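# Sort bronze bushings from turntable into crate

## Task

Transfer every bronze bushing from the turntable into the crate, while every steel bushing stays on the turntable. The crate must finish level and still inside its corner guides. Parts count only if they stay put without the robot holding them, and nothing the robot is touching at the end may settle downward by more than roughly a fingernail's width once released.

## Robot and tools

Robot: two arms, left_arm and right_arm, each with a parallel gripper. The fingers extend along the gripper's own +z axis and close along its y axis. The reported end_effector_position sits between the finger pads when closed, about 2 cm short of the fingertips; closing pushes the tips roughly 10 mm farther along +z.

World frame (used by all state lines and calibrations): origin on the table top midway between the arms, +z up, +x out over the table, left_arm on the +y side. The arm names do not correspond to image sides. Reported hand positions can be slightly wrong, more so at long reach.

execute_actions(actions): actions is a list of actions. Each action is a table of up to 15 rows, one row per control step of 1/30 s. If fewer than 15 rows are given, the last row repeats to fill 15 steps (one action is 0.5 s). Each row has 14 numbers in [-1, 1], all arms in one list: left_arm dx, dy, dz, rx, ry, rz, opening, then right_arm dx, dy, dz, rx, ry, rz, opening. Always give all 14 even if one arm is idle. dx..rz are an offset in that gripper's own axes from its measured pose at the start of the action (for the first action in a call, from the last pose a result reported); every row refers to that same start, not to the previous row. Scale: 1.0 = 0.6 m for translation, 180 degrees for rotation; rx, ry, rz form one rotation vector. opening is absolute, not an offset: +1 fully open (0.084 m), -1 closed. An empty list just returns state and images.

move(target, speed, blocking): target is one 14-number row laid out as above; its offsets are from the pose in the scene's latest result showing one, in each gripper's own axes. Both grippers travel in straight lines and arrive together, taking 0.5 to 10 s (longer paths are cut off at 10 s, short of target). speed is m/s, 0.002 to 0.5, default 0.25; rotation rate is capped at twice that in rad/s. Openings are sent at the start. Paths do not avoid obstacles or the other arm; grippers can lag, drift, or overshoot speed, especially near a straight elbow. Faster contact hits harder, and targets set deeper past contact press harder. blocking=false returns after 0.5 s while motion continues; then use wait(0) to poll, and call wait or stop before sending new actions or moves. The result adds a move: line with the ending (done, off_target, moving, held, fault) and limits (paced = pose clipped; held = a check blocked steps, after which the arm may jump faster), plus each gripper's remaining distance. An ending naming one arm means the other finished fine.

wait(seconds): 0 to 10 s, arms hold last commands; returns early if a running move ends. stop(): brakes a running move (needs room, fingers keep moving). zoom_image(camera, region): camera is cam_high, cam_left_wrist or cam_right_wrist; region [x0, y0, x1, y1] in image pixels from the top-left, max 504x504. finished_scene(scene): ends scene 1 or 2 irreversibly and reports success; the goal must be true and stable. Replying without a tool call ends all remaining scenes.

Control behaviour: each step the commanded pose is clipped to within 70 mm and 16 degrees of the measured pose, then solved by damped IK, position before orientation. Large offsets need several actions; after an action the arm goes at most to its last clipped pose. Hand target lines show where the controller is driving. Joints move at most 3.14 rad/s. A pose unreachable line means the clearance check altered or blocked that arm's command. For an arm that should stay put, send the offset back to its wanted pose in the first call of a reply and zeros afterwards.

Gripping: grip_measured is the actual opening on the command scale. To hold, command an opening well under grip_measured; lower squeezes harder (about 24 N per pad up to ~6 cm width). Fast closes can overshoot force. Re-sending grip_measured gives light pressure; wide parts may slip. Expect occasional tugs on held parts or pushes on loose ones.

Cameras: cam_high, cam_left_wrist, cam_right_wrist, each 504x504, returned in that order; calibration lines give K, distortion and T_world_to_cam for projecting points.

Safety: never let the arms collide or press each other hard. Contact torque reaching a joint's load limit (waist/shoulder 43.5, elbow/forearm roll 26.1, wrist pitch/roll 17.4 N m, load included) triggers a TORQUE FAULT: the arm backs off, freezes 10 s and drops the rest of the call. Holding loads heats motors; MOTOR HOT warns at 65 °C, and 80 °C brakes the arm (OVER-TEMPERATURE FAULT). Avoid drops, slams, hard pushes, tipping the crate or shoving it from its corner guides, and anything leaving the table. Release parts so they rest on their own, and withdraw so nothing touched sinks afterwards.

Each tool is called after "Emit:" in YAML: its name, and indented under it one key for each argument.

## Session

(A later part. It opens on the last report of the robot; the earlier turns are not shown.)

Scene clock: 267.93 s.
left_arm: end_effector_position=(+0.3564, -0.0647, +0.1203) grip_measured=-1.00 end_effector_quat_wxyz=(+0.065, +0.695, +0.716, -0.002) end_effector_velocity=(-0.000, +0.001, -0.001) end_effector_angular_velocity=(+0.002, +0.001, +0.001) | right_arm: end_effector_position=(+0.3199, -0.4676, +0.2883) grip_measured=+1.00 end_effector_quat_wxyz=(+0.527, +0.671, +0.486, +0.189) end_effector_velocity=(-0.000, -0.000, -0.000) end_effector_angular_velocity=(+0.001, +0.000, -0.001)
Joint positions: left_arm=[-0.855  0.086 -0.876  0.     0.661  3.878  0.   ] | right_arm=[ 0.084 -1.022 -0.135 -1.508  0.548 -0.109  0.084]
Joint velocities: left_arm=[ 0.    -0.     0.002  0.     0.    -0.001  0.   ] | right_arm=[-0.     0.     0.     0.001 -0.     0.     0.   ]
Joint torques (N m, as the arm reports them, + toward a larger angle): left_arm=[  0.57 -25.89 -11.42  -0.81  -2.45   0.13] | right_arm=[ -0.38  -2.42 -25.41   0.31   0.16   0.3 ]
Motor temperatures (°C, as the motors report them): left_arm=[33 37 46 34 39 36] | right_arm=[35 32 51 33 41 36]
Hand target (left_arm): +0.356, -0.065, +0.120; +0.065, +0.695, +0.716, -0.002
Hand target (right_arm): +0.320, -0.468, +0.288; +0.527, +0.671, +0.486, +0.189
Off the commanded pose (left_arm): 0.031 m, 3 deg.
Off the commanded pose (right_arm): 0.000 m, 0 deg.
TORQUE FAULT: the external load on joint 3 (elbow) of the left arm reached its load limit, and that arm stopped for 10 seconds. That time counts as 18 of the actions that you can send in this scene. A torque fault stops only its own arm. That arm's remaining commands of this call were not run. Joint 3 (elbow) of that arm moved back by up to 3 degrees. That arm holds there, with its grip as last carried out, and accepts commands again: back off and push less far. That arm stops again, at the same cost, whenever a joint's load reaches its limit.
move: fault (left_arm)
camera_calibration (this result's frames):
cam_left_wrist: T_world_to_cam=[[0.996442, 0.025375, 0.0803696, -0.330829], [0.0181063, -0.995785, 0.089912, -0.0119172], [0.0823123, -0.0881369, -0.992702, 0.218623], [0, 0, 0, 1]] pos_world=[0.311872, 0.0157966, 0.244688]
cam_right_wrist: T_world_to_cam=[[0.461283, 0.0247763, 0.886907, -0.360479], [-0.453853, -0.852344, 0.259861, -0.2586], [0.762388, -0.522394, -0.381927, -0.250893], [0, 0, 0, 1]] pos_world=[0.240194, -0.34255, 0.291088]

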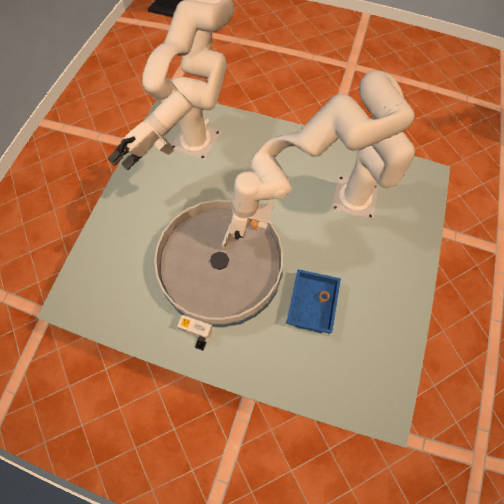

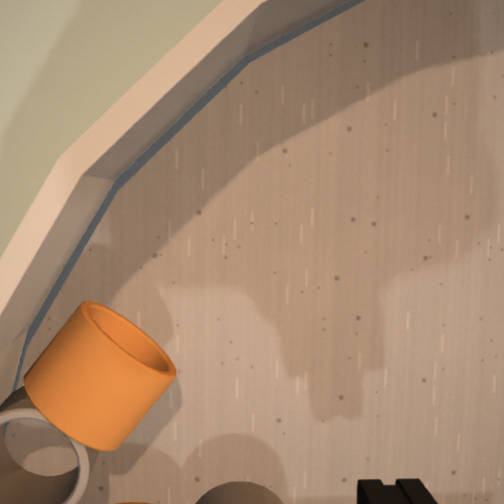

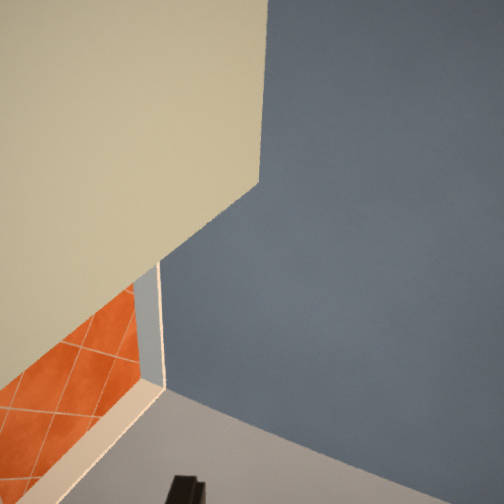

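Emit:
move:
  target: [-0.06,0.57,-0.22,0.026,0.028,0,-1,0,0,0,0,0,0,1]
  speed: 0.3

Scene clock: 276.23 s.
left_arm: end_effector_position=(+0.6850, -0.0764, +0.2848) grip_measured=-1.00 end_effector_quat_wxyz=(+0.166, +0.686, +0.707, +0.045) end_effector_velocity=(+0.001, -0.000, -0.005) end_effector_angular_velocity=(+0.003, +0.004, -0.001) | right_arm: end_effector_position=(+0.3199, -0.4676, +0.2883) grip_measured=+1.00 end_effector_quat_wxyz=(+0.527, +0.671, +0.486, +0.189) end_effector_velocity=(+0.000, +0.000, -0.000) end_effector_angular_velocity=(+0.000, +0.001, +0.001)
Joint positions: left_arm=[-0.546  1.    -2.697 -0.004  1.351  4.185  0.   ] | right_arm=[ 0.084 -1.022 -0.135 -1.508  0.548 -0.109  0.084]
Joint velocities: left_arm=[-0.     0.008 -0.002  0.001 -0.002  0.001  0.   ] | right_arm=[-0.     0.     0.     0.    -0.001 -0.     0.   ]
Joint torques (N m, as the arm reports them, + toward a larger angle): left_arm=[  0.26 -46.05 -11.84  -0.82  -2.86   0.  ] | right_arm=[ -0.88  -2.48 -25.74   0.35  -0.11   0.22]
Motor temperatures (°C, as the motors report them): left_arm=[33 38 47 34 40 36] | right_arm=[35 32 51 33 41 36]
Hand target (left_arm): +0.685, -0.076, +0.284; +0.166, +0.686, +0.707, +0.045
Hand target (right_arm): +0.320, -0.468, +0.288; +0.527, +0.671, +0.486, +0.189
Off the commanded pose (left_arm): 0.001 m, 19 deg; orientation clipped at the last step of the last action.
Off the commanded pose (right_arm): 0.000 m, 0 deg.
elbow stopped short (left arm): the move would have taken joint 3 (elbow) straighter than the controller allows; a more bent joint 3 avoids this.
move: off_target (left_arm); limits=paced
camera_calibration (this result's frames):
cam_left_wrist: T_world_to_cam=[[0.957197, 0.0473715, 0.285536, -0.701105], [-0.000954629, -0.985994, 0.16678, -0.0523735], [0.289437, -0.159914, -0.943744, 0.192557], [0, 0, 0, 1]] pos_world=[0.615312, 0.0123652, 0.390651]
cam_right_wrist: T_world_to_cam=[[0.461283, 0.0247764, 0.886907, -0.360478], [-0.453852, -0.852344, 0.259861, -0.2586], [0.762388, -0.522394, -0.381927, -0.250893], [0, 0, 0, 1]] pos_world=[0.240194, -0.34255, 0.291088]

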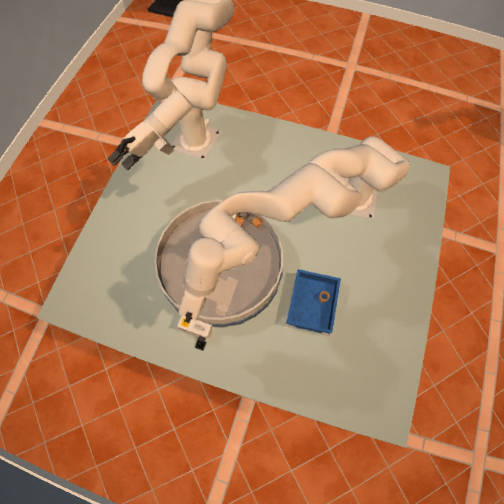

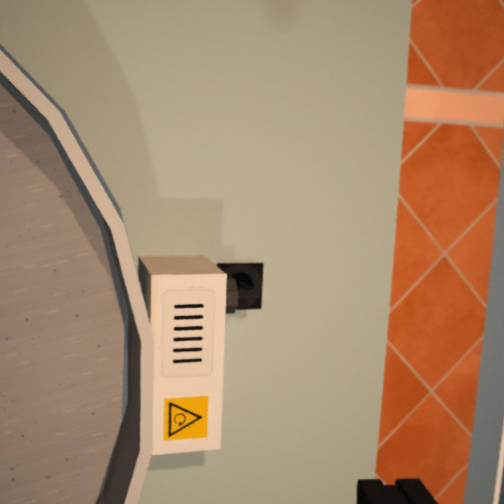

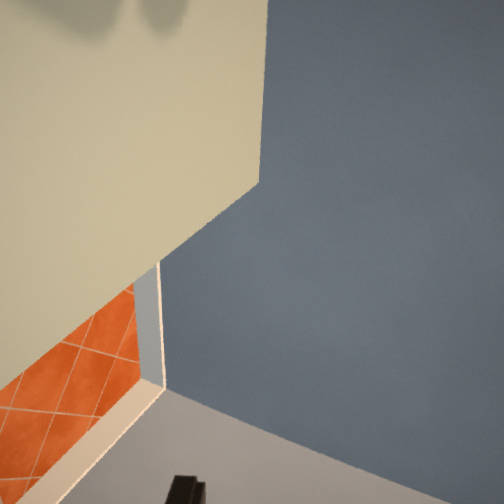

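Emit:
move:
  target: [0.028,-0.6,-0.07,0.093,0.051,0,-1,0,0,0,0,0,0,1]
  speed: 0.3

Scene clock: 282.23 s.
left_arm: end_effector_position=(+0.3291, -0.0723, +0.2161) grip_measured=-1.00 end_effector_quat_wxyz=(+0.007, +0.697, +0.717, -0.004) end_effector_velocity=(-0.001, -0.001, +0.001) end_effector_angular_velocity=(-0.007, -0.009, +0.001) | right_arm: end_effector_position=(+0.3199, -0.4676, +0.2883) grip_measured=+1.00 end_effector_quat_wxyz=(+0.527, +0.671, +0.486, +0.189) end_effector_velocity=(+0.000, -0.000, +0.000) end_effector_angular_velocity=(-0.002, +0.000, +0.000)
Joint positions: left_arm=[-0.905 -0.012 -1.09  -0.008  1.086  3.832  0.   ] | right_arm=[ 0.084 -1.022 -0.135 -1.508  0.548 -0.109  0.084]
Joint velocities: left_arm=[-0.004 -0.01   0.011  0.003 -0.012 -0.006  0.   ] | right_arm=[-0.    -0.    -0.    -0.001  0.    -0.001  0.   ]
Joint torques (N m, as the arm reports them, + toward a larger angle): left_arm=[  0.41 -26.2  -12.53  -1.5   -1.93   0.19] | right_arm=[ -0.77  -2.53 -25.58   0.38  -0.02   0.25]
Motor temperatures (°C, as the motors report them): left_arm=[33 39 47 34 40 36] | right_arm=[35 32 51 33 41 36]
Hand target (left_arm): +0.329, -0.072, +0.216; +0.008, +0.697, +0.717, -0.004
Hand target (right_arm): +0.320, -0.468, +0.288; +0.527, +0.671, +0.486, +0.189
Off the commanded pose (left_arm): 0.001 m, 0 deg.
Off the commanded pose (right_arm): 0.000 m, 0 deg.
move: done
camera_calibration (this result's frames):
cam_left_wrist: T_world_to_cam=[[0.999773, 0.0211533, -0.0024985, -0.294669], [0.0211801, -0.999713, 0.0112065, -0.0118762], [-0.00226073, -0.0112569, -0.999934, 0.350258], [0, 0, 0, 1]] pos_world=[0.295646, -0.0016967, 0.349632]
cam_right_wrist: T_world_to_cam=[[0.461283, 0.0247764, 0.886907, -0.360478], [-0.453852, -0.852344, 0.259861, -0.2586], [0.762388, -0.522394, -0.381927, -0.250893], [0, 0, 0, 1]] pos_world=[0.240194, -0.34255, 0.291088]

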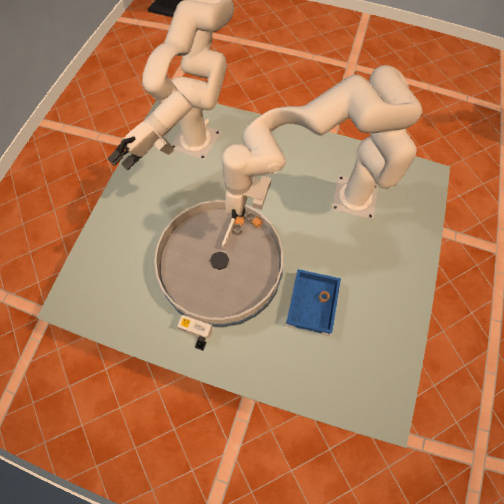

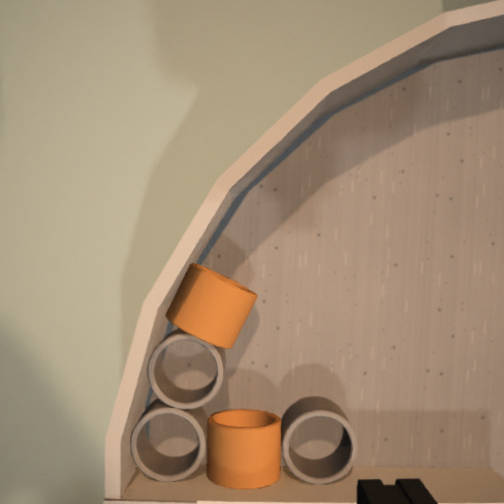

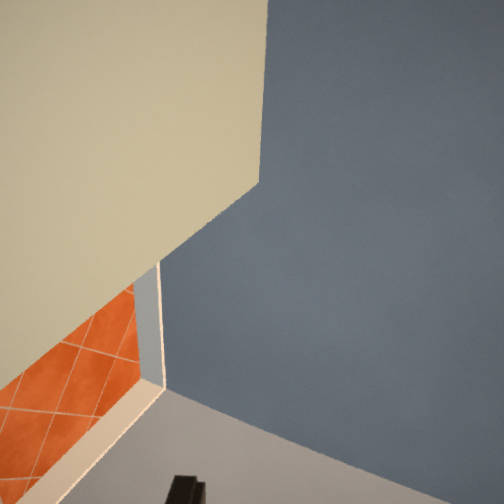

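Emit:
move:
  target: [0.087,-0.08,0.14,0,0,0.14,0.15,0,0,0,0,0,0,1]
  speed: 0.15

Scene clock: 287.70 s.
left_arm: end_effector_position=(+0.2803, -0.0233, +0.1312) grip_measured=+0.14 end_effector_quat_wxyz=(+0.008, +0.837, +0.548, -0.002) end_effector_velocity=(-0.001, +0.001, -0.002) end_effector_angular_velocity=(-0.000, +0.001, -0.006) | right_arm: end_effector_position=(+0.3199, -0.4676, +0.2883) grip_measured=+1.00 end_effector_quat_wxyz=(+0.527, +0.671, +0.486, +0.189) end_effector_velocity=(+0.000, +0.000, +0.000) end_effector_angular_velocity=(-0.000, -0.001, +0.001)
Joint positions: left_arm=[-0.917 -0.128 -0.701 -0.009  0.812  4.263  0.05 ] | right_arm=[ 0.084 -1.022 -0.135 -1.508  0.548 -0.109  0.084]
Joint velocities: left_arm=[ 0.    -0.001  0.007 -0.001 -0.005  0.007 -0.   ] | right_arm=[-0.    -0.001 -0.    -0.    -0.001 -0.     0.   ]
Joint torques (N m, as the arm reports them, + toward a larger angle): left_arm=[ -0.23 -20.98 -11.17  -1.1   -2.13   0.23] | right_arm=[ -0.5   -2.82 -25.59   0.26  -0.06   0.26]
Motor temperatures (°C, as the motors report them): left_arm=[33 38 47 34 40 36] | right_arm=[35 32 51 33 41 36]
Hand target (left_arm): +0.280, -0.023, +0.131; +0.008, +0.837, +0.548, -0.002
Hand target (right_arm): +0.320, -0.468, +0.288; +0.527, +0.671, +0.486, +0.189
Off the commanded pose (left_arm): 0.000 m, 0 deg.
Off the commanded pose (right_arm): 0.000 m, 0 deg.
move: done
camera_calibration (this result's frames):
cam_left_wrist: T_world_to_cam=[[0.913732, -0.406296, 0.00428276, -0.233817], [-0.406318, -0.913697, 0.00803394, 0.161349], [0.000648985, -0.00908103, -0.999959, 0.265042], [0, 0, 0, 1]] pos_world=[0.279033, 0.0548318, 0.264736]
cam_right_wrist: T_world_to_cam=[[0.461283, 0.0247765, 0.886907, -0.360478], [-0.453852, -0.852344, 0.259861, -0.2586], [0.762388, -0.522394, -0.381927, -0.250893], [0, 0, 0, 1]] pos_world=[0.240194, -0.34255, 0.291088]

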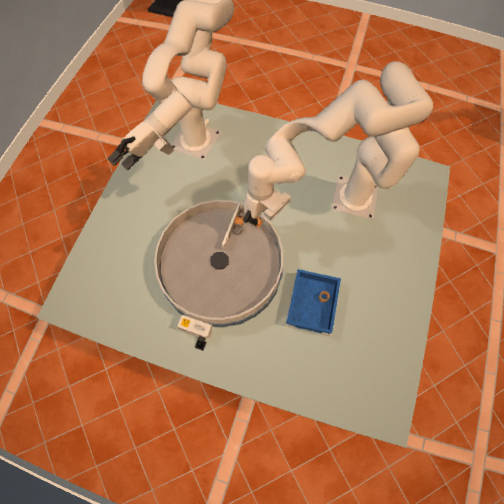

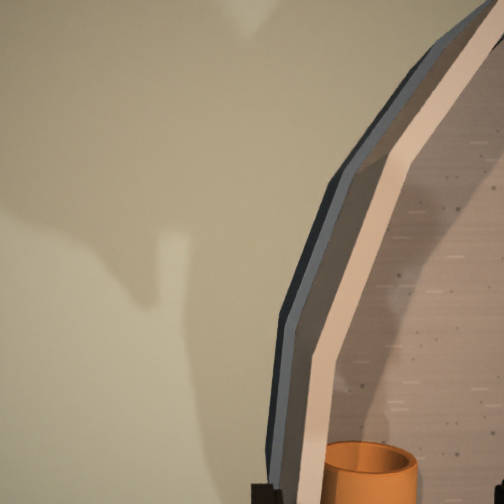

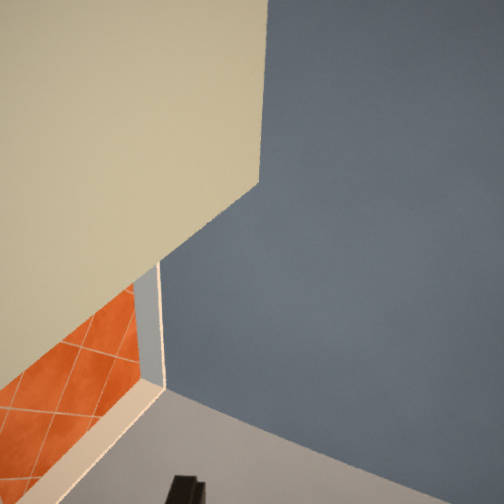

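Emit:
move:
  target: [0,0.005,0.052,0,0,0,-1,0,0,0,0,0,0,1]
  speed: 0.05

Emit:
move:
  target: [0,0.12,0.003,0,0,0,-1,0,0,0,0,0,0,1]
  speed: 0.06

Emit:
move:
  target: [0,-0.06,-0.08,0,0,0,0.5,0,0,0,0,0,0,1]
  speed: 0.15

Scene clock: 296.57 s.
left_arm: end_effector_position=(+0.2864, -0.0281, +0.1053) grip_measured=-1.00 end_effector_quat_wxyz=(+0.015, +0.836, +0.548, -0.001) end_effector_velocity=(-0.001, +0.000, -0.003) end_effector_angular_velocity=(+0.002, +0.002, +0.001) | right_arm: end_effector_position=(+0.3199, -0.4676, +0.2883) grip_measured=+1.00 end_effector_quat_wxyz=(+0.527, +0.671, +0.486, +0.189) end_effector_velocity=(-0.000, -0.000, -0.001) end_effector_angular_velocity=(-0.000, +0.001, -0.001)
Joint positions: left_arm=[-0.914 -0.058 -0.685 -0.01   0.713  4.267  0.   ] | right_arm=[ 0.084 -1.022 -0.135 -1.508  0.548 -0.109  0.084]
Joint velocities: left_arm=[-0.     0.006  0.003 -0.001 -0.006 -0.     0.   ] | right_arm=[-0.     0.001  0.001 -0.     0.     0.     0.   ]
Joint torques (N m, as the arm reports them, + toward a larger angle): left_arm=[-2.73 -1.7  -0.75 -1.99 -0.03  0.35] | right_arm=[ -0.48  -2.59 -25.63   0.46  -0.02   0.35]
Motor temperatures (°C, as the motors report them): left_arm=[33 38 47 34 39 36] | right_arm=[35 32 51 33 41 36]
Hand target (left_arm): +0.283, -0.025, +0.100; +0.008, +0.837, +0.548, -0.002
Hand target (right_arm): +0.320, -0.468, +0.288; +0.527, +0.671, +0.486, +0.189
Off the commanded pose (left_arm): 0.007 m, 1 deg.
Off the commanded pose (right_arm): 0.000 m, 0 deg.
move: off_target (left_arm)
camera_calibration (this result's frames):
cam_left_wrist: T_world_to_cam=[[0.913849, -0.405701, 0.0169474, -0.242624], [-0.405934, -0.9138, 0.0136857, 0.158999], [0.00993425, -0.0193862, -0.999763, 0.236062], [0, 0, 0, 1]] pos_world=[0.28392, 0.0514368, 0.237942]
cam_right_wrist: T_world_to_cam=[[0.461283, 0.0247766, 0.886907, -0.360478], [-0.453852, -0.852344, 0.259861, -0.2586], [0.762388, -0.522394, -0.381927, -0.250893], [0, 0, 0, 1]] pos_world=[0.240194, -0.34255, 0.291088]

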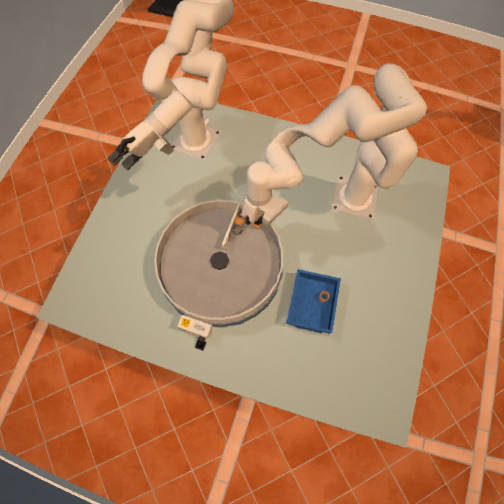

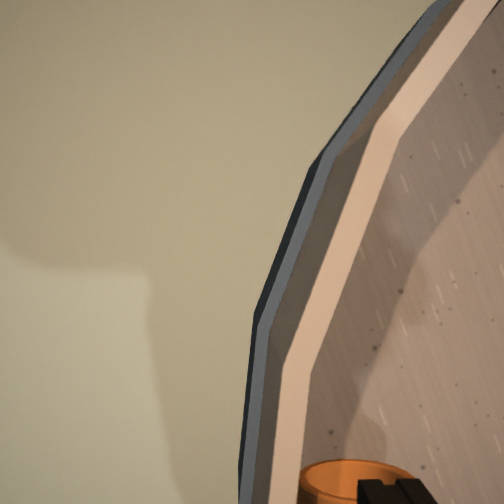

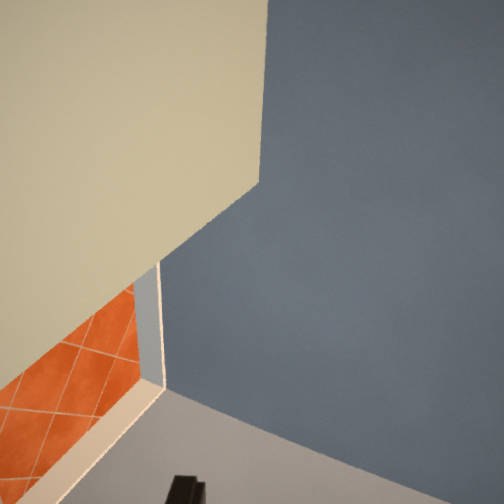

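Scene clock: 298.13 s.
left_arm: end_effector_position=(+0.3522, -0.0568, +0.1053) grip_measured=-1.00 end_effector_quat_wxyz=(+0.015, +0.836, +0.548, -0.001) end_effector_velocity=(+0.002, -0.000, +0.000) end_effector_angular_velocity=(-0.000, -0.000, +0.001) | right_arm: end_effector_position=(+0.3199, -0.4676, +0.2883) grip_measured=+1.00 end_effector_quat_wxyz=(+0.527, +0.671, +0.486, +0.189) end_effector_velocity=(+0.000, -0.000, +0.000) end_effector_angular_velocity=(-0.001, -0.001, +0.000)
Joint positions: left_arm=[-0.847  0.144 -0.933 -0.012  0.76   4.335  0.   ] | right_arm=[ 0.084 -1.022 -0.135 -1.508  0.548 -0.109  0.084]
Joint velocities: left_arm=[ 0.002  0.004 -0.006  0.     0.001  0.001  0.   ] | right_arm=[-0.    -0.    -0.    -0.001 -0.     0.     0.   ]
Joint torques (N m, as the arm reports them, + toward a larger angle): left_arm=[  0.41 -28.36 -11.04  -0.99  -2.06   0.05] | right_arm=[ -0.73  -2.6  -25.6    0.31   0.02   0.26]
Motor temperatures (°C, as the motors report them): left_arm=[33 38 47 34 39 36] | right_arm=[35 32 51 33 41 36]
Hand target (left_arm): +0.352, -0.057, +0.105; +0.015, +0.836, +0.548, -0.001
Hand target (right_arm): +0.320, -0.468, +0.288; +0.527, +0.671, +0.486, +0.189
Off the commanded pose (left_arm): 0.000 m, 0 deg.
Off the commanded pose (right_arm): 0.000 m, 0 deg.
move: done
camera_calibration (this result's frames):
cam_left_wrist: T_world_to_cam=[[0.913844, -0.405715, 0.0168813, -0.314412], [-0.405945, -0.913797, 0.0135426, 0.159502], [0.00993166, -0.0192287, -0.999766, 0.234917], [0, 0, 0, 1]] pos_world=[0.349739, 0.0227077, 0.23801]
cam_right_wrist: T_world_to_cam=[[0.461283, 0.0247765, 0.886907, -0.360478], [-0.453852, -0.852344, 0.259861, -0.2586], [0.762388, -0.522394, -0.381927, -0.250893], [0, 0, 0, 1]] pos_world=[0.240194, -0.34255, 0.291088]

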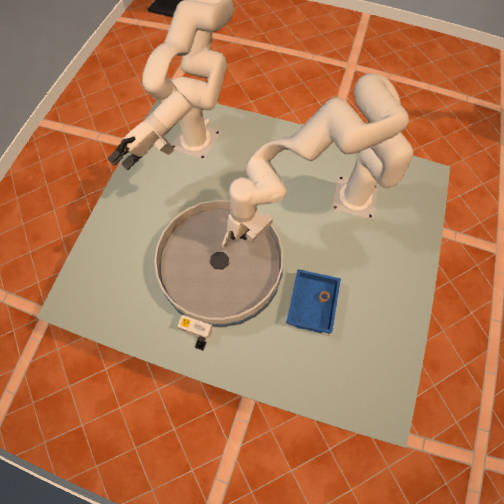

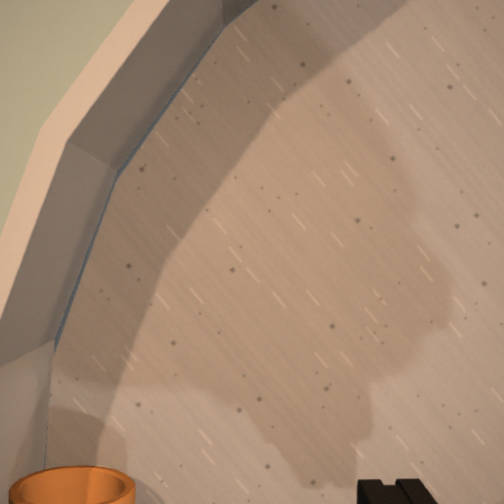

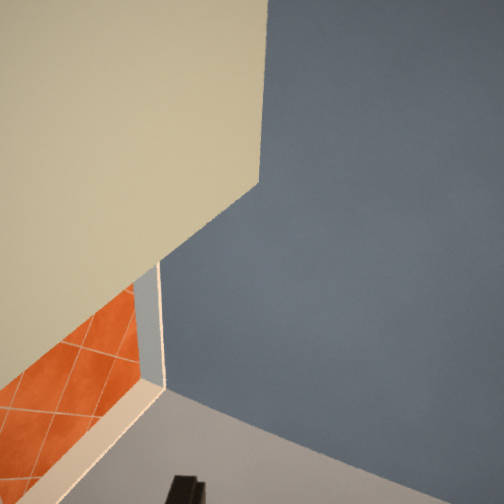

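Scene clock: 299.03 s.
left_arm: end_effector_position=(+0.3186, -0.0409, +0.1519) grip_measured=+0.49 end_effector_quat_wxyz=(+0.015, +0.836, +0.548, -0.001) end_effector_velocity=(-0.001, +0.000, +0.002) end_effector_angular_velocity=(-0.001, -0.001, +0.000) | right_arm: end_effector_position=(+0.3199, -0.4676, +0.2883) grip_measured=+1.00 end_effector_quat_wxyz=(+0.527, +0.671, +0.486, +0.189) end_effector_velocity=(-0.000, -0.000, -0.000) end_effector_angular_velocity=(+0.001, +0.001, -0.002)
Joint positions: left_arm=[-0.877 -0.045 -0.854 -0.01   0.87   4.303  0.065] | right_arm=[ 0.084 -1.022 -0.135 -1.508  0.548 -0.109  0.084]
Joint velocities: left_arm=[-0.001 -0.006  0.002  0.     0.003 -0.001  0.   ] | right_arm=[-0.    -0.     0.001  0.002  0.001  0.     0.   ]
Joint torques (N m, as the arm reports them, + toward a larger angle): left_arm=[ -0.16 -23.77 -12.08  -0.72  -2.14   0.07] | right_arm=[ -0.47  -2.45 -25.5    0.25   0.02   0.13]
Motor temperatures (°C, as the motors report them): left_arm=[33 38 47 34 39 36] | right_arm=[35 32 51 33 41 36]
Hand target (left_arm): +0.319, -0.041, +0.152; +0.015, +0.836, +0.548, -0.001
Hand target (right_arm): +0.320, -0.468, +0.288; +0.527, +0.671, +0.486, +0.189
Off the commanded pose (left_arm): 0.001 m, 0 deg.
Off the commanded pose (right_arm): 0.000 m, 0 deg.
move: done
camera_calibration (this result's frames):
cam_left_wrist: T_world_to_cam=[[0.913934, -0.405539, 0.0162209, -0.27789], [-0.405752, -0.913889, 0.0131414, 0.159718], [0.00949479, -0.018592, -0.999782, 0.282288], [0, 0, 0, 1]] pos_world=[0.316099, 0.0385173, 0.284635]
cam_right_wrist: T_world_to_cam=[[0.461283, 0.0247765, 0.886907, -0.360478], [-0.453852, -0.852344, 0.259861, -0.2586], [0.762388, -0.522394, -0.381927, -0.250893], [0, 0, 0, 1]] pos_world=[0.240194, -0.34255, 0.291088]

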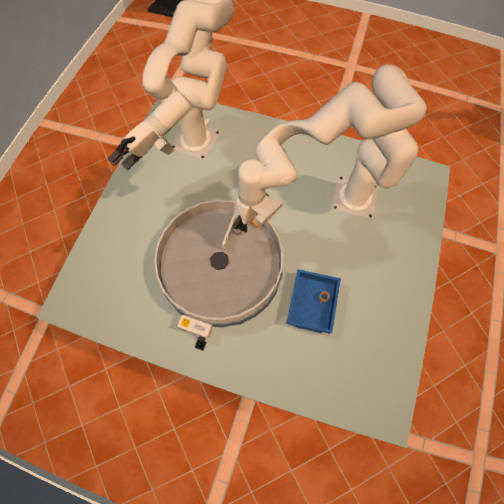

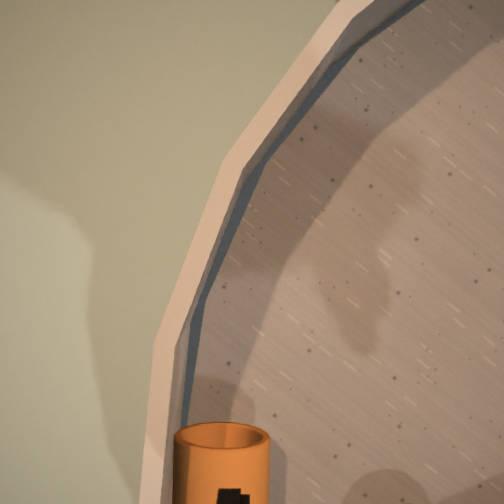

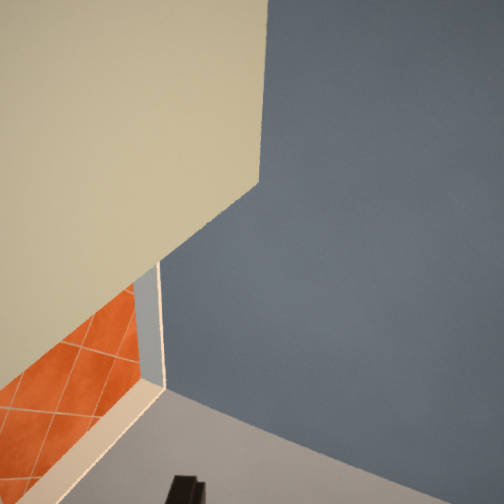

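Emit:
move:
  target: [-0.013,-0.063,0.04,0,0,0.5,0.3,0,0,0,0,0,0,1]
  speed: 0.15

Emit:
move:
  target: [0,0,0.09,0,0,0,0.3,0,0,0,0,0,0,1]
  speed: 0.05

Emit:
move:
  target: [0,0,-0.005,0,0,0,-1,0,0,0,0,0,0,1]

Emit:
move:
  target: [0,0,-0.2,0,0,0,-1,0,0,0,0,0,0,1]
  speed: 0.15

Scene clock: 311.27 s.
left_arm: end_effector_position=(+0.2812, -0.0336, +0.1271) grip_measured=+0.29 end_effector_quat_wxyz=(+0.011, +0.979, -0.204, +0.010) end_effector_velocity=(+0.000, -0.000, +0.000) end_effector_angular_velocity=(-0.001, -0.000, -0.007) | right_arm: end_effector_position=(+0.3199, -0.4676, +0.2883) grip_measured=+1.00 end_effector_quat_wxyz=(+0.527, +0.671, +0.486, +0.189) end_effector_velocity=(-0.000, -0.000, -0.000) end_effector_angular_velocity=(+0.002, +0.000, -0.002)
Joint positions: left_arm=[-0.933 -0.1   -0.713 -0.008  0.784  5.816  0.056] | right_arm=[ 0.084 -1.022 -0.135 -1.508  0.548 -0.109  0.084]
Joint velocities: left_arm=[ 0.    -0.     0.    -0.001 -0.001  0.008  0.   ] | right_arm=[ 0.     0.001 -0.     0.002  0.001  0.001  0.   ]
Joint torques (N m, as the arm reports them, + toward a larger angle): left_arm=[ -0.38 -21.87 -11.04  -1.1   -2.25   0.27] | right_arm=[ -0.58  -2.24 -25.6    0.45   0.03   0.3 ]
Motor temperatures (°C, as the motors report them): left_arm=[33 38 47 34 39 36] | right_arm=[35 32 51 33 41 36]
Hand target (left_arm): +0.281, -0.034, +0.127; +0.011, +0.979, -0.204, +0.010
Hand target (right_arm): +0.320, -0.468, +0.288; +0.527, +0.671, +0.486, +0.189
Off the commanded pose (left_arm): 0.000 m, 0 deg.
Off the commanded pose (right_arm): 0.000 m, 0 deg.
move: done
camera_calibration (this result's frames):
cam_left_wrist: T_world_to_cam=[[-0.405251, -0.914139, 0.0109646, 0.114091], [-0.913951, 0.404827, -0.028442, 0.344032], [0.0215612, -0.0215473, -0.999535, 0.254514], [0, 0, 0, 1]] pos_world=[0.355176, -0.0294941, 0.26293]
cam_right_wrist: T_world_to_cam=[[0.461283, 0.0247764, 0.886907, -0.360478], [-0.453852, -0.852344, 0.259861, -0.2586], [0.762388, -0.522394, -0.381927, -0.250893], [0, 0, 0, 1]] pos_world=[0.240194, -0.34255, 0.291088]

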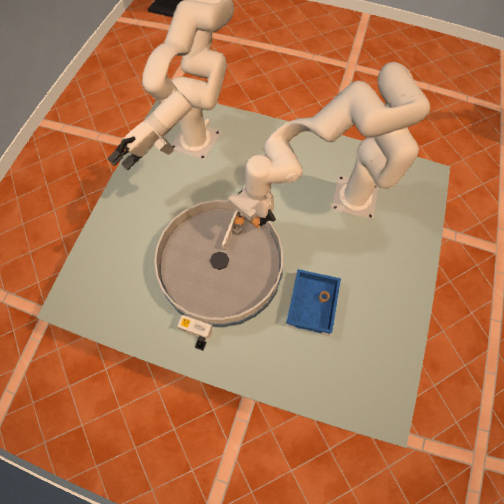

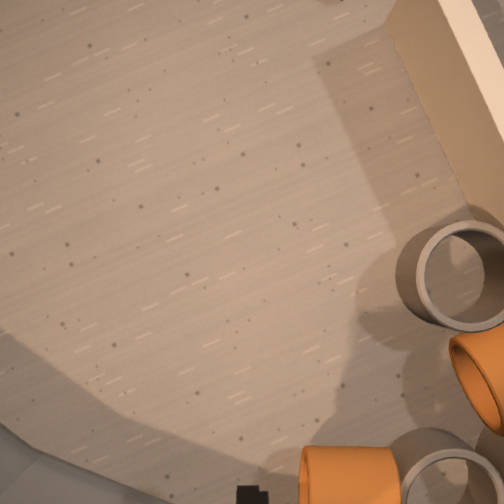

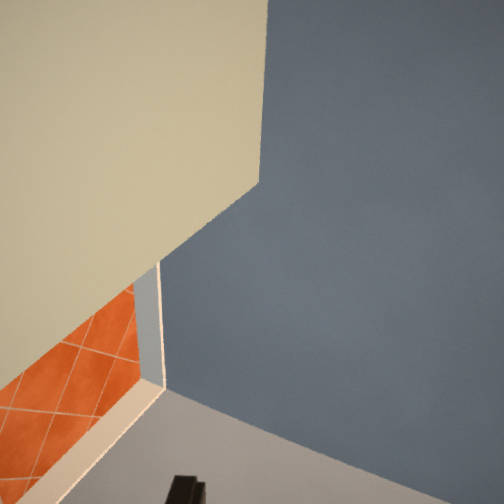

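Scene clock: 312.67 s.
left_arm: end_effector_position=(+0.2911, -0.0413, +0.0930) grip_measured=+0.28 end_effector_quat_wxyz=(+0.025, +0.979, -0.200, +0.028) end_effector_velocity=(+0.000, +0.000, -0.000) end_effector_angular_velocity=(-0.009, -0.002, +0.006) | right_arm: end_effector_position=(+0.3199, -0.4676, +0.2883) grip_measured=+1.00 end_effector_quat_wxyz=(+0.527, +0.671, +0.486, +0.189) end_effector_velocity=(-0.000, +0.000, -0.000) end_effector_angular_velocity=(+0.001, -0.000, -0.000)
Joint positions: left_arm=[-0.927 -0.014 -0.678 -0.009  0.618  5.818  0.056] | right_arm=[ 0.084 -1.022 -0.135 -1.508  0.548 -0.109  0.084]
Joint velocities: left_arm=[ 0.002 -0.004  0.009 -0.007 -0.014  0.001  0.   ] | right_arm=[ 0.     0.     0.    -0.    -0.     0.001  0.   ]
Joint torques (N m, as the arm reports them, + toward a larger angle): left_arm=[-16.05  28.99   0.54  -3.07  -7.25  -0.22] | right_arm=[ -0.41  -2.28 -25.68   0.16  -0.06   0.27]
Motor temperatures (°C, as the motors report them): left_arm=[33 38 47 34 40 36] | right_arm=[35 32 51 33 41 36]
Hand target (left_arm): +0.282, -0.035, +0.074; +0.011, +0.979, -0.204, +0.010
Hand target (right_arm): +0.320, -0.468, +0.288; +0.527, +0.671, +0.486, +0.189
Off the commanded pose (left_arm): 0.023 m, 3 deg.
Off the commanded pose (right_arm): 0.000 m, 0 deg.
move: off_target (left_arm)
camera_calibration (this result's frames):
cam_left_wrist: T_world_to_cam=[[-0.40019, -0.915917, 0.0307148, 0.108132], [-0.915003, 0.397471, -0.0691843, 0.358997], [0.0511588, -0.0557911, -0.997131, 0.209768], [0, 0, 0, 1]] pos_world=[0.361025, -0.0319474, 0.230682]
cam_right_wrist: T_world_to_cam=[[0.461283, 0.0247765, 0.886907, -0.360478], [-0.453852, -0.852344, 0.259861, -0.2586], [0.762388, -0.522394, -0.381927, -0.250893], [0, 0, 0, 1]] pos_world=[0.240194, -0.34255, 0.291088]

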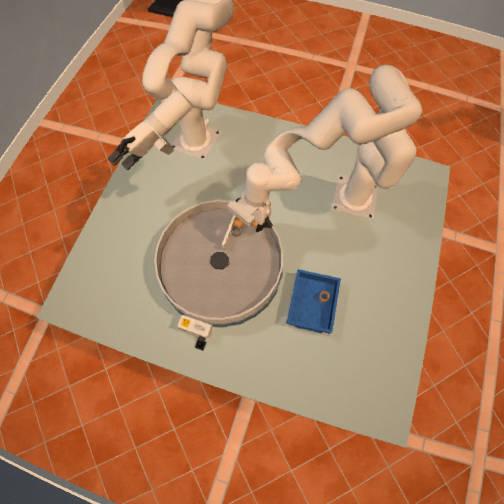

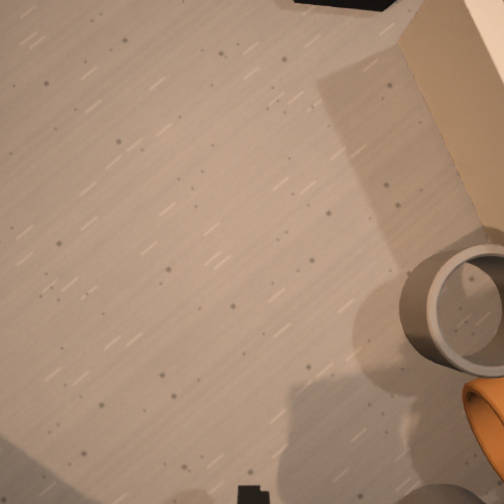

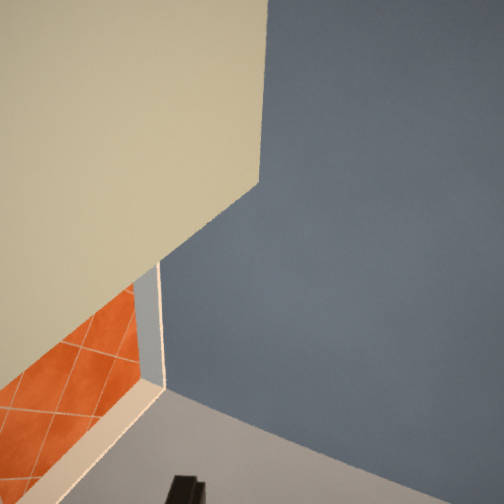

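Scene clock: 313.57 s.
left_arm: end_effector_position=(+0.2915, -0.0415, +0.0965) grip_measured=-0.06 end_effector_quat_wxyz=(+0.026, +0.979, -0.200, +0.028) end_effector_velocity=(-0.000, -0.001, +0.001) end_effector_angular_velocity=(-0.001, +0.001, +0.001) | right_arm: end_effector_position=(+0.3199, -0.4676, +0.2883) grip_measured=+1.00 end_effector_quat_wxyz=(+0.527, +0.671, +0.486, +0.189) end_effector_velocity=(+0.000, +0.000, -0.000) end_effector_angular_velocity=(+0.003, -0.000, +0.000)
Joint positions: left_arm=[-0.926 -0.022 -0.681 -0.008  0.627  5.818  0.041] | right_arm=[ 0.084 -1.022 -0.135 -1.508  0.548 -0.109  0.084]
Joint velocities: left_arm=[-0.002  0.    -0.002 -0.001  0.002 -0.001 -0.   ] | right_arm=[-0.     0.    -0.     0.003 -0.002  0.     0.   ]
Joint torques (N m, as the arm reports them, + toward a larger angle): left_arm=[-5.02 -5.08 -2.13 -2.18  0.64 -0.22] | right_arm=[ -0.56  -2.35 -25.53   0.41  -0.16   0.21]
Motor temperatures (°C, as the motors report them): left_arm=[33 37 46 34 40 36] | right_arm=[35 32 51 33 41 36]
Hand target (left_arm): +0.291, -0.041, +0.096; +0.025, +0.979, -0.200, +0.028
Hand target (right_arm): +0.320, -0.468, +0.288; +0.527, +0.671, +0.486, +0.189
Off the commanded pose (left_arm): 0.001 m, 0 deg.
Off the commanded pose (right_arm): 0.000 m, 0 deg.
move: done
camera_calibration (this result's frames):
cam_left_wrist: T_world_to_cam=[[-0.400148, -0.915917, 0.0312517, 0.107951], [-0.914956, 0.397317, -0.0706807, 0.359813], [0.0523209, -0.0568767, -0.997009, 0.212835], [0, 0, 0, 1]] pos_world=[0.361274, -0.0319807, 0.234257]
cam_right_wrist: T_world_to_cam=[[0.461283, 0.0247766, 0.886907, -0.360478], [-0.453852, -0.852344, 0.259861, -0.2586], [0.762388, -0.522394, -0.381927, -0.250893], [0, 0, 0, 1]] pos_world=[0.240194, -0.34255, 0.291088]

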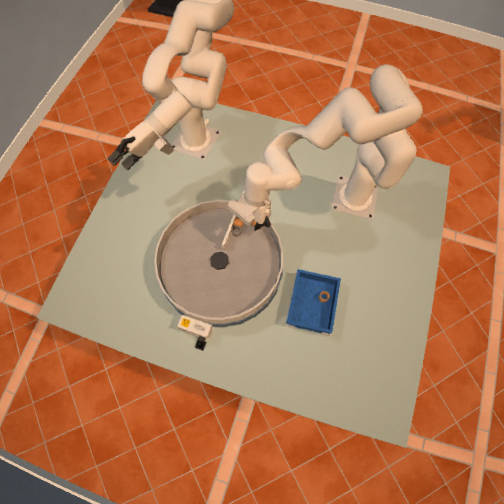

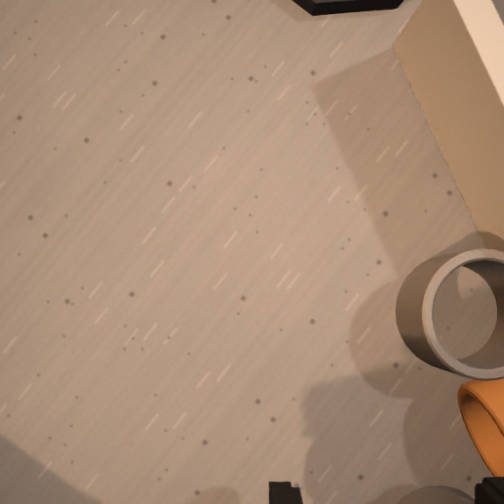

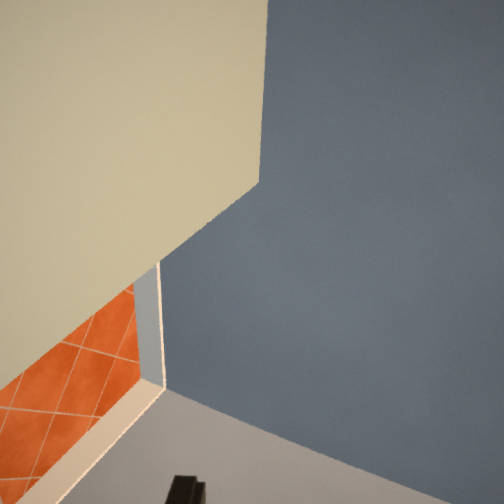

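Scene clock: 314.80 s.
left_arm: end_effector_position=(+0.2860, -0.0335, +0.2153) grip_measured=-0.44 end_effector_quat_wxyz=(+0.025, +0.979, -0.200, +0.028) end_effector_velocity=(+0.001, -0.000, +0.004) end_effector_angular_velocity=(-0.002, -0.002, +0.001) | right_arm: end_effector_position=(+0.3199, -0.4676, +0.2883) grip_measured=+1.00 end_effector_quat_wxyz=(+0.527, +0.671, +0.486, +0.189) end_effector_velocity=(-0.000, -0.001, +0.000) end_effector_angular_velocity=(-0.001, -0.001, -0.002)
Joint positions: left_arm=[-0.924 -0.253 -0.82  -0.006  0.998  5.816  0.025] | right_arm=[ 0.084 -1.022 -0.135 -1.508  0.548 -0.109  0.084]
Joint velocities: left_arm=[ 0.    -0.004 -0.008  0.     0.009 -0.     0.   ] | right_arm=[-0.    -0.     0.    -0.001  0.003  0.001  0.   ]
Joint torques (N m, as the arm reports them, + toward a larger angle): left_arm=[  0.59 -19.51 -11.99  -1.16  -2.64  -0.05] | right_arm=[ -0.78  -2.6  -25.41   0.51  -0.04   0.31]
Motor temperatures (°C, as the motors report them): left_arm=[33 37 46 34 40 36] | right_arm=[35 32 51 33 41 36]
Hand target (left_arm): +0.286, -0.034, +0.216; +0.025, +0.979, -0.200, +0.028
Hand target (right_arm): +0.320, -0.468, +0.288; +0.527, +0.671, +0.486, +0.189
Off the commanded pose (left_arm): 0.001 m, 0 deg.
Off the commanded pose (right_arm): 0.000 m, 0 deg.
move: done
camera_calibration (this result's frames):
cam_left_wrist: T_world_to_cam=[[-0.399723, -0.916136, 0.0302851, 0.109373], [-0.915173, 0.397001, -0.0696285, 0.359806], [0.0517659, -0.0555482, -0.997113, 0.332247], [0, 0, 0, 1]] pos_world=[0.355805, -0.0241872, 0.353028]
cam_right_wrist: T_world_to_cam=[[0.461283, 0.0247766, 0.886907, -0.360478], [-0.453852, -0.852344, 0.259861, -0.2586], [0.762388, -0.522394, -0.381927, -0.250893], [0, 0, 0, 1]] pos_world=[0.240194, -0.34255, 0.291088]

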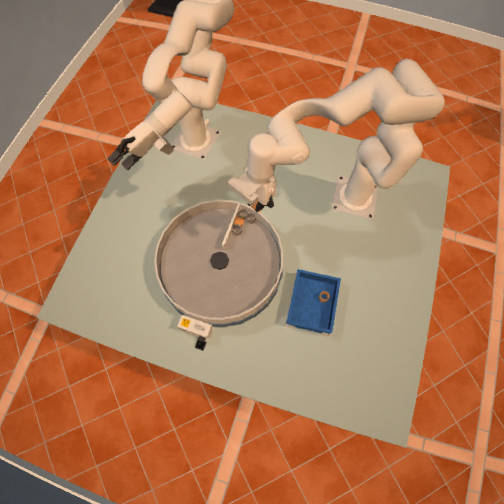

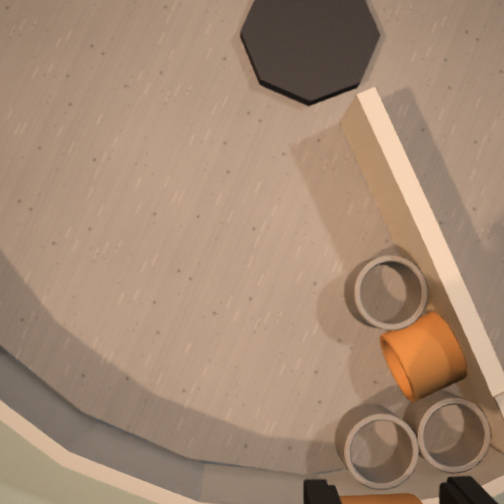

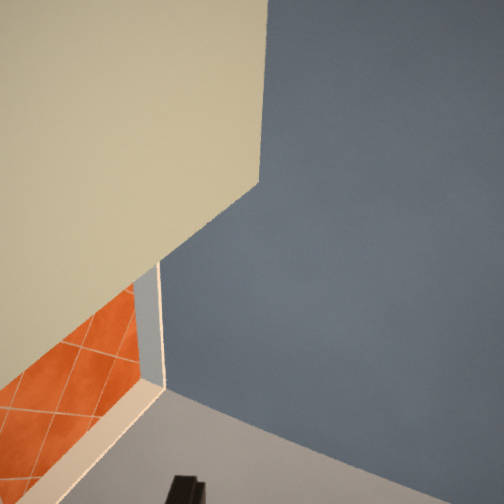

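Emit:
move:
  target: [0.163,-0.58,0.153,0,0,-0.5,-1,0,0,0,0,0,0,1]
  speed: 0.2

Scene clock: 323.40 s.
left_arm: end_effector_position=(+0.5166, +0.2416, +0.1169) grip_measured=-0.44 end_effector_quat_wxyz=(+0.037, +0.834, +0.550, +0.002) end_effector_velocity=(+0.001, +0.001, -0.001) end_effector_angular_velocity=(+0.000, +0.001, +0.005) | right_arm: end_effector_position=(+0.3199, -0.4676, +0.2883) grip_measured=+1.00 end_effector_quat_wxyz=(+0.527, +0.671, +0.486, +0.189) end_effector_velocity=(-0.000, +0.000, -0.000) end_effector_angular_velocity=(+0.002, -0.001, +0.000)
Joint positions: left_arm=[-0.115  0.18  -1.013 -0.08   0.787  5.107  0.025] | right_arm=[ 0.084 -1.022 -0.135 -1.508  0.548 -0.109  0.084]
Joint velocities: left_arm=[ 0.002  0.004 -0.003  0.001  0.001 -0.004 -0.   ] | right_arm=[-0.    -0.     0.     0.001 -0.001  0.001  0.   ]
Joint torques (N m, as the arm reports them, + toward a larger angle): left_arm=[ -0.11 -29.54 -11.37  -0.98  -2.28   0.23] | right_arm=[ -0.45  -2.52 -25.43   0.34  -0.12   0.32]
Motor temperatures (°C, as the motors report them): left_arm=[33 37 47 34 40 36] | right_arm=[35 32 51 33 41 36]
Hand target (left_arm): +0.517, +0.242, +0.117; +0.037, +0.834, +0.551, +0.002
Hand target (right_arm): +0.320, -0.468, +0.288; +0.527, +0.671, +0.486, +0.189
Off the commanded pose (left_arm): 0.001 m, 0 deg.
Off the commanded pose (right_arm): 0.000 m, 0 deg.
move: done
camera_calibration (this result's frames):
cam_left_wrist: T_world_to_cam=[[0.91531, -0.398726, 0.0567953, -0.35091], [-0.400843, -0.91558, 0.0322226, 0.494329], [0.0391527, -0.0522597, -0.997866, 0.243253], [0, 0, 0, 1]] pos_world=[0.509816, 0.325393, 0.246735]
cam_right_wrist: T_world_to_cam=[[0.461283, 0.0247766, 0.886907, -0.360478], [-0.453852, -0.852344, 0.259861, -0.2586], [0.762388, -0.522394, -0.381927, -0.250893], [0, 0, 0, 1]] pos_world=[0.240194, -0.34255, 0.291088]

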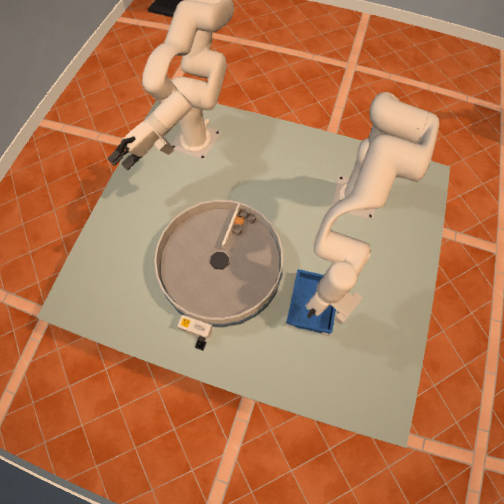

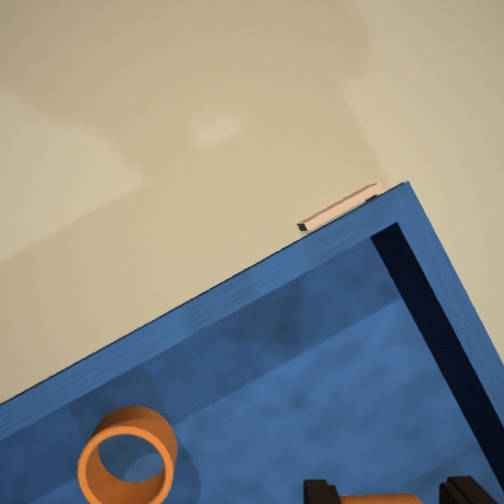

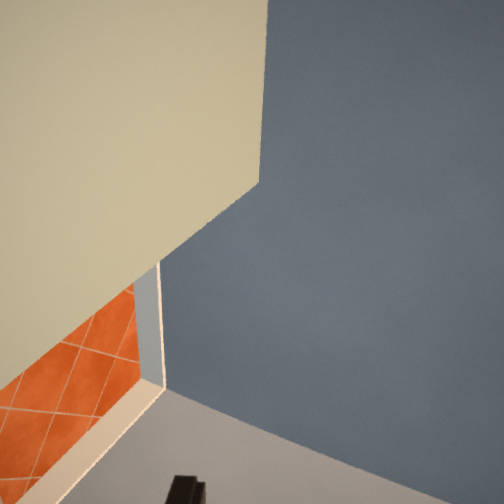

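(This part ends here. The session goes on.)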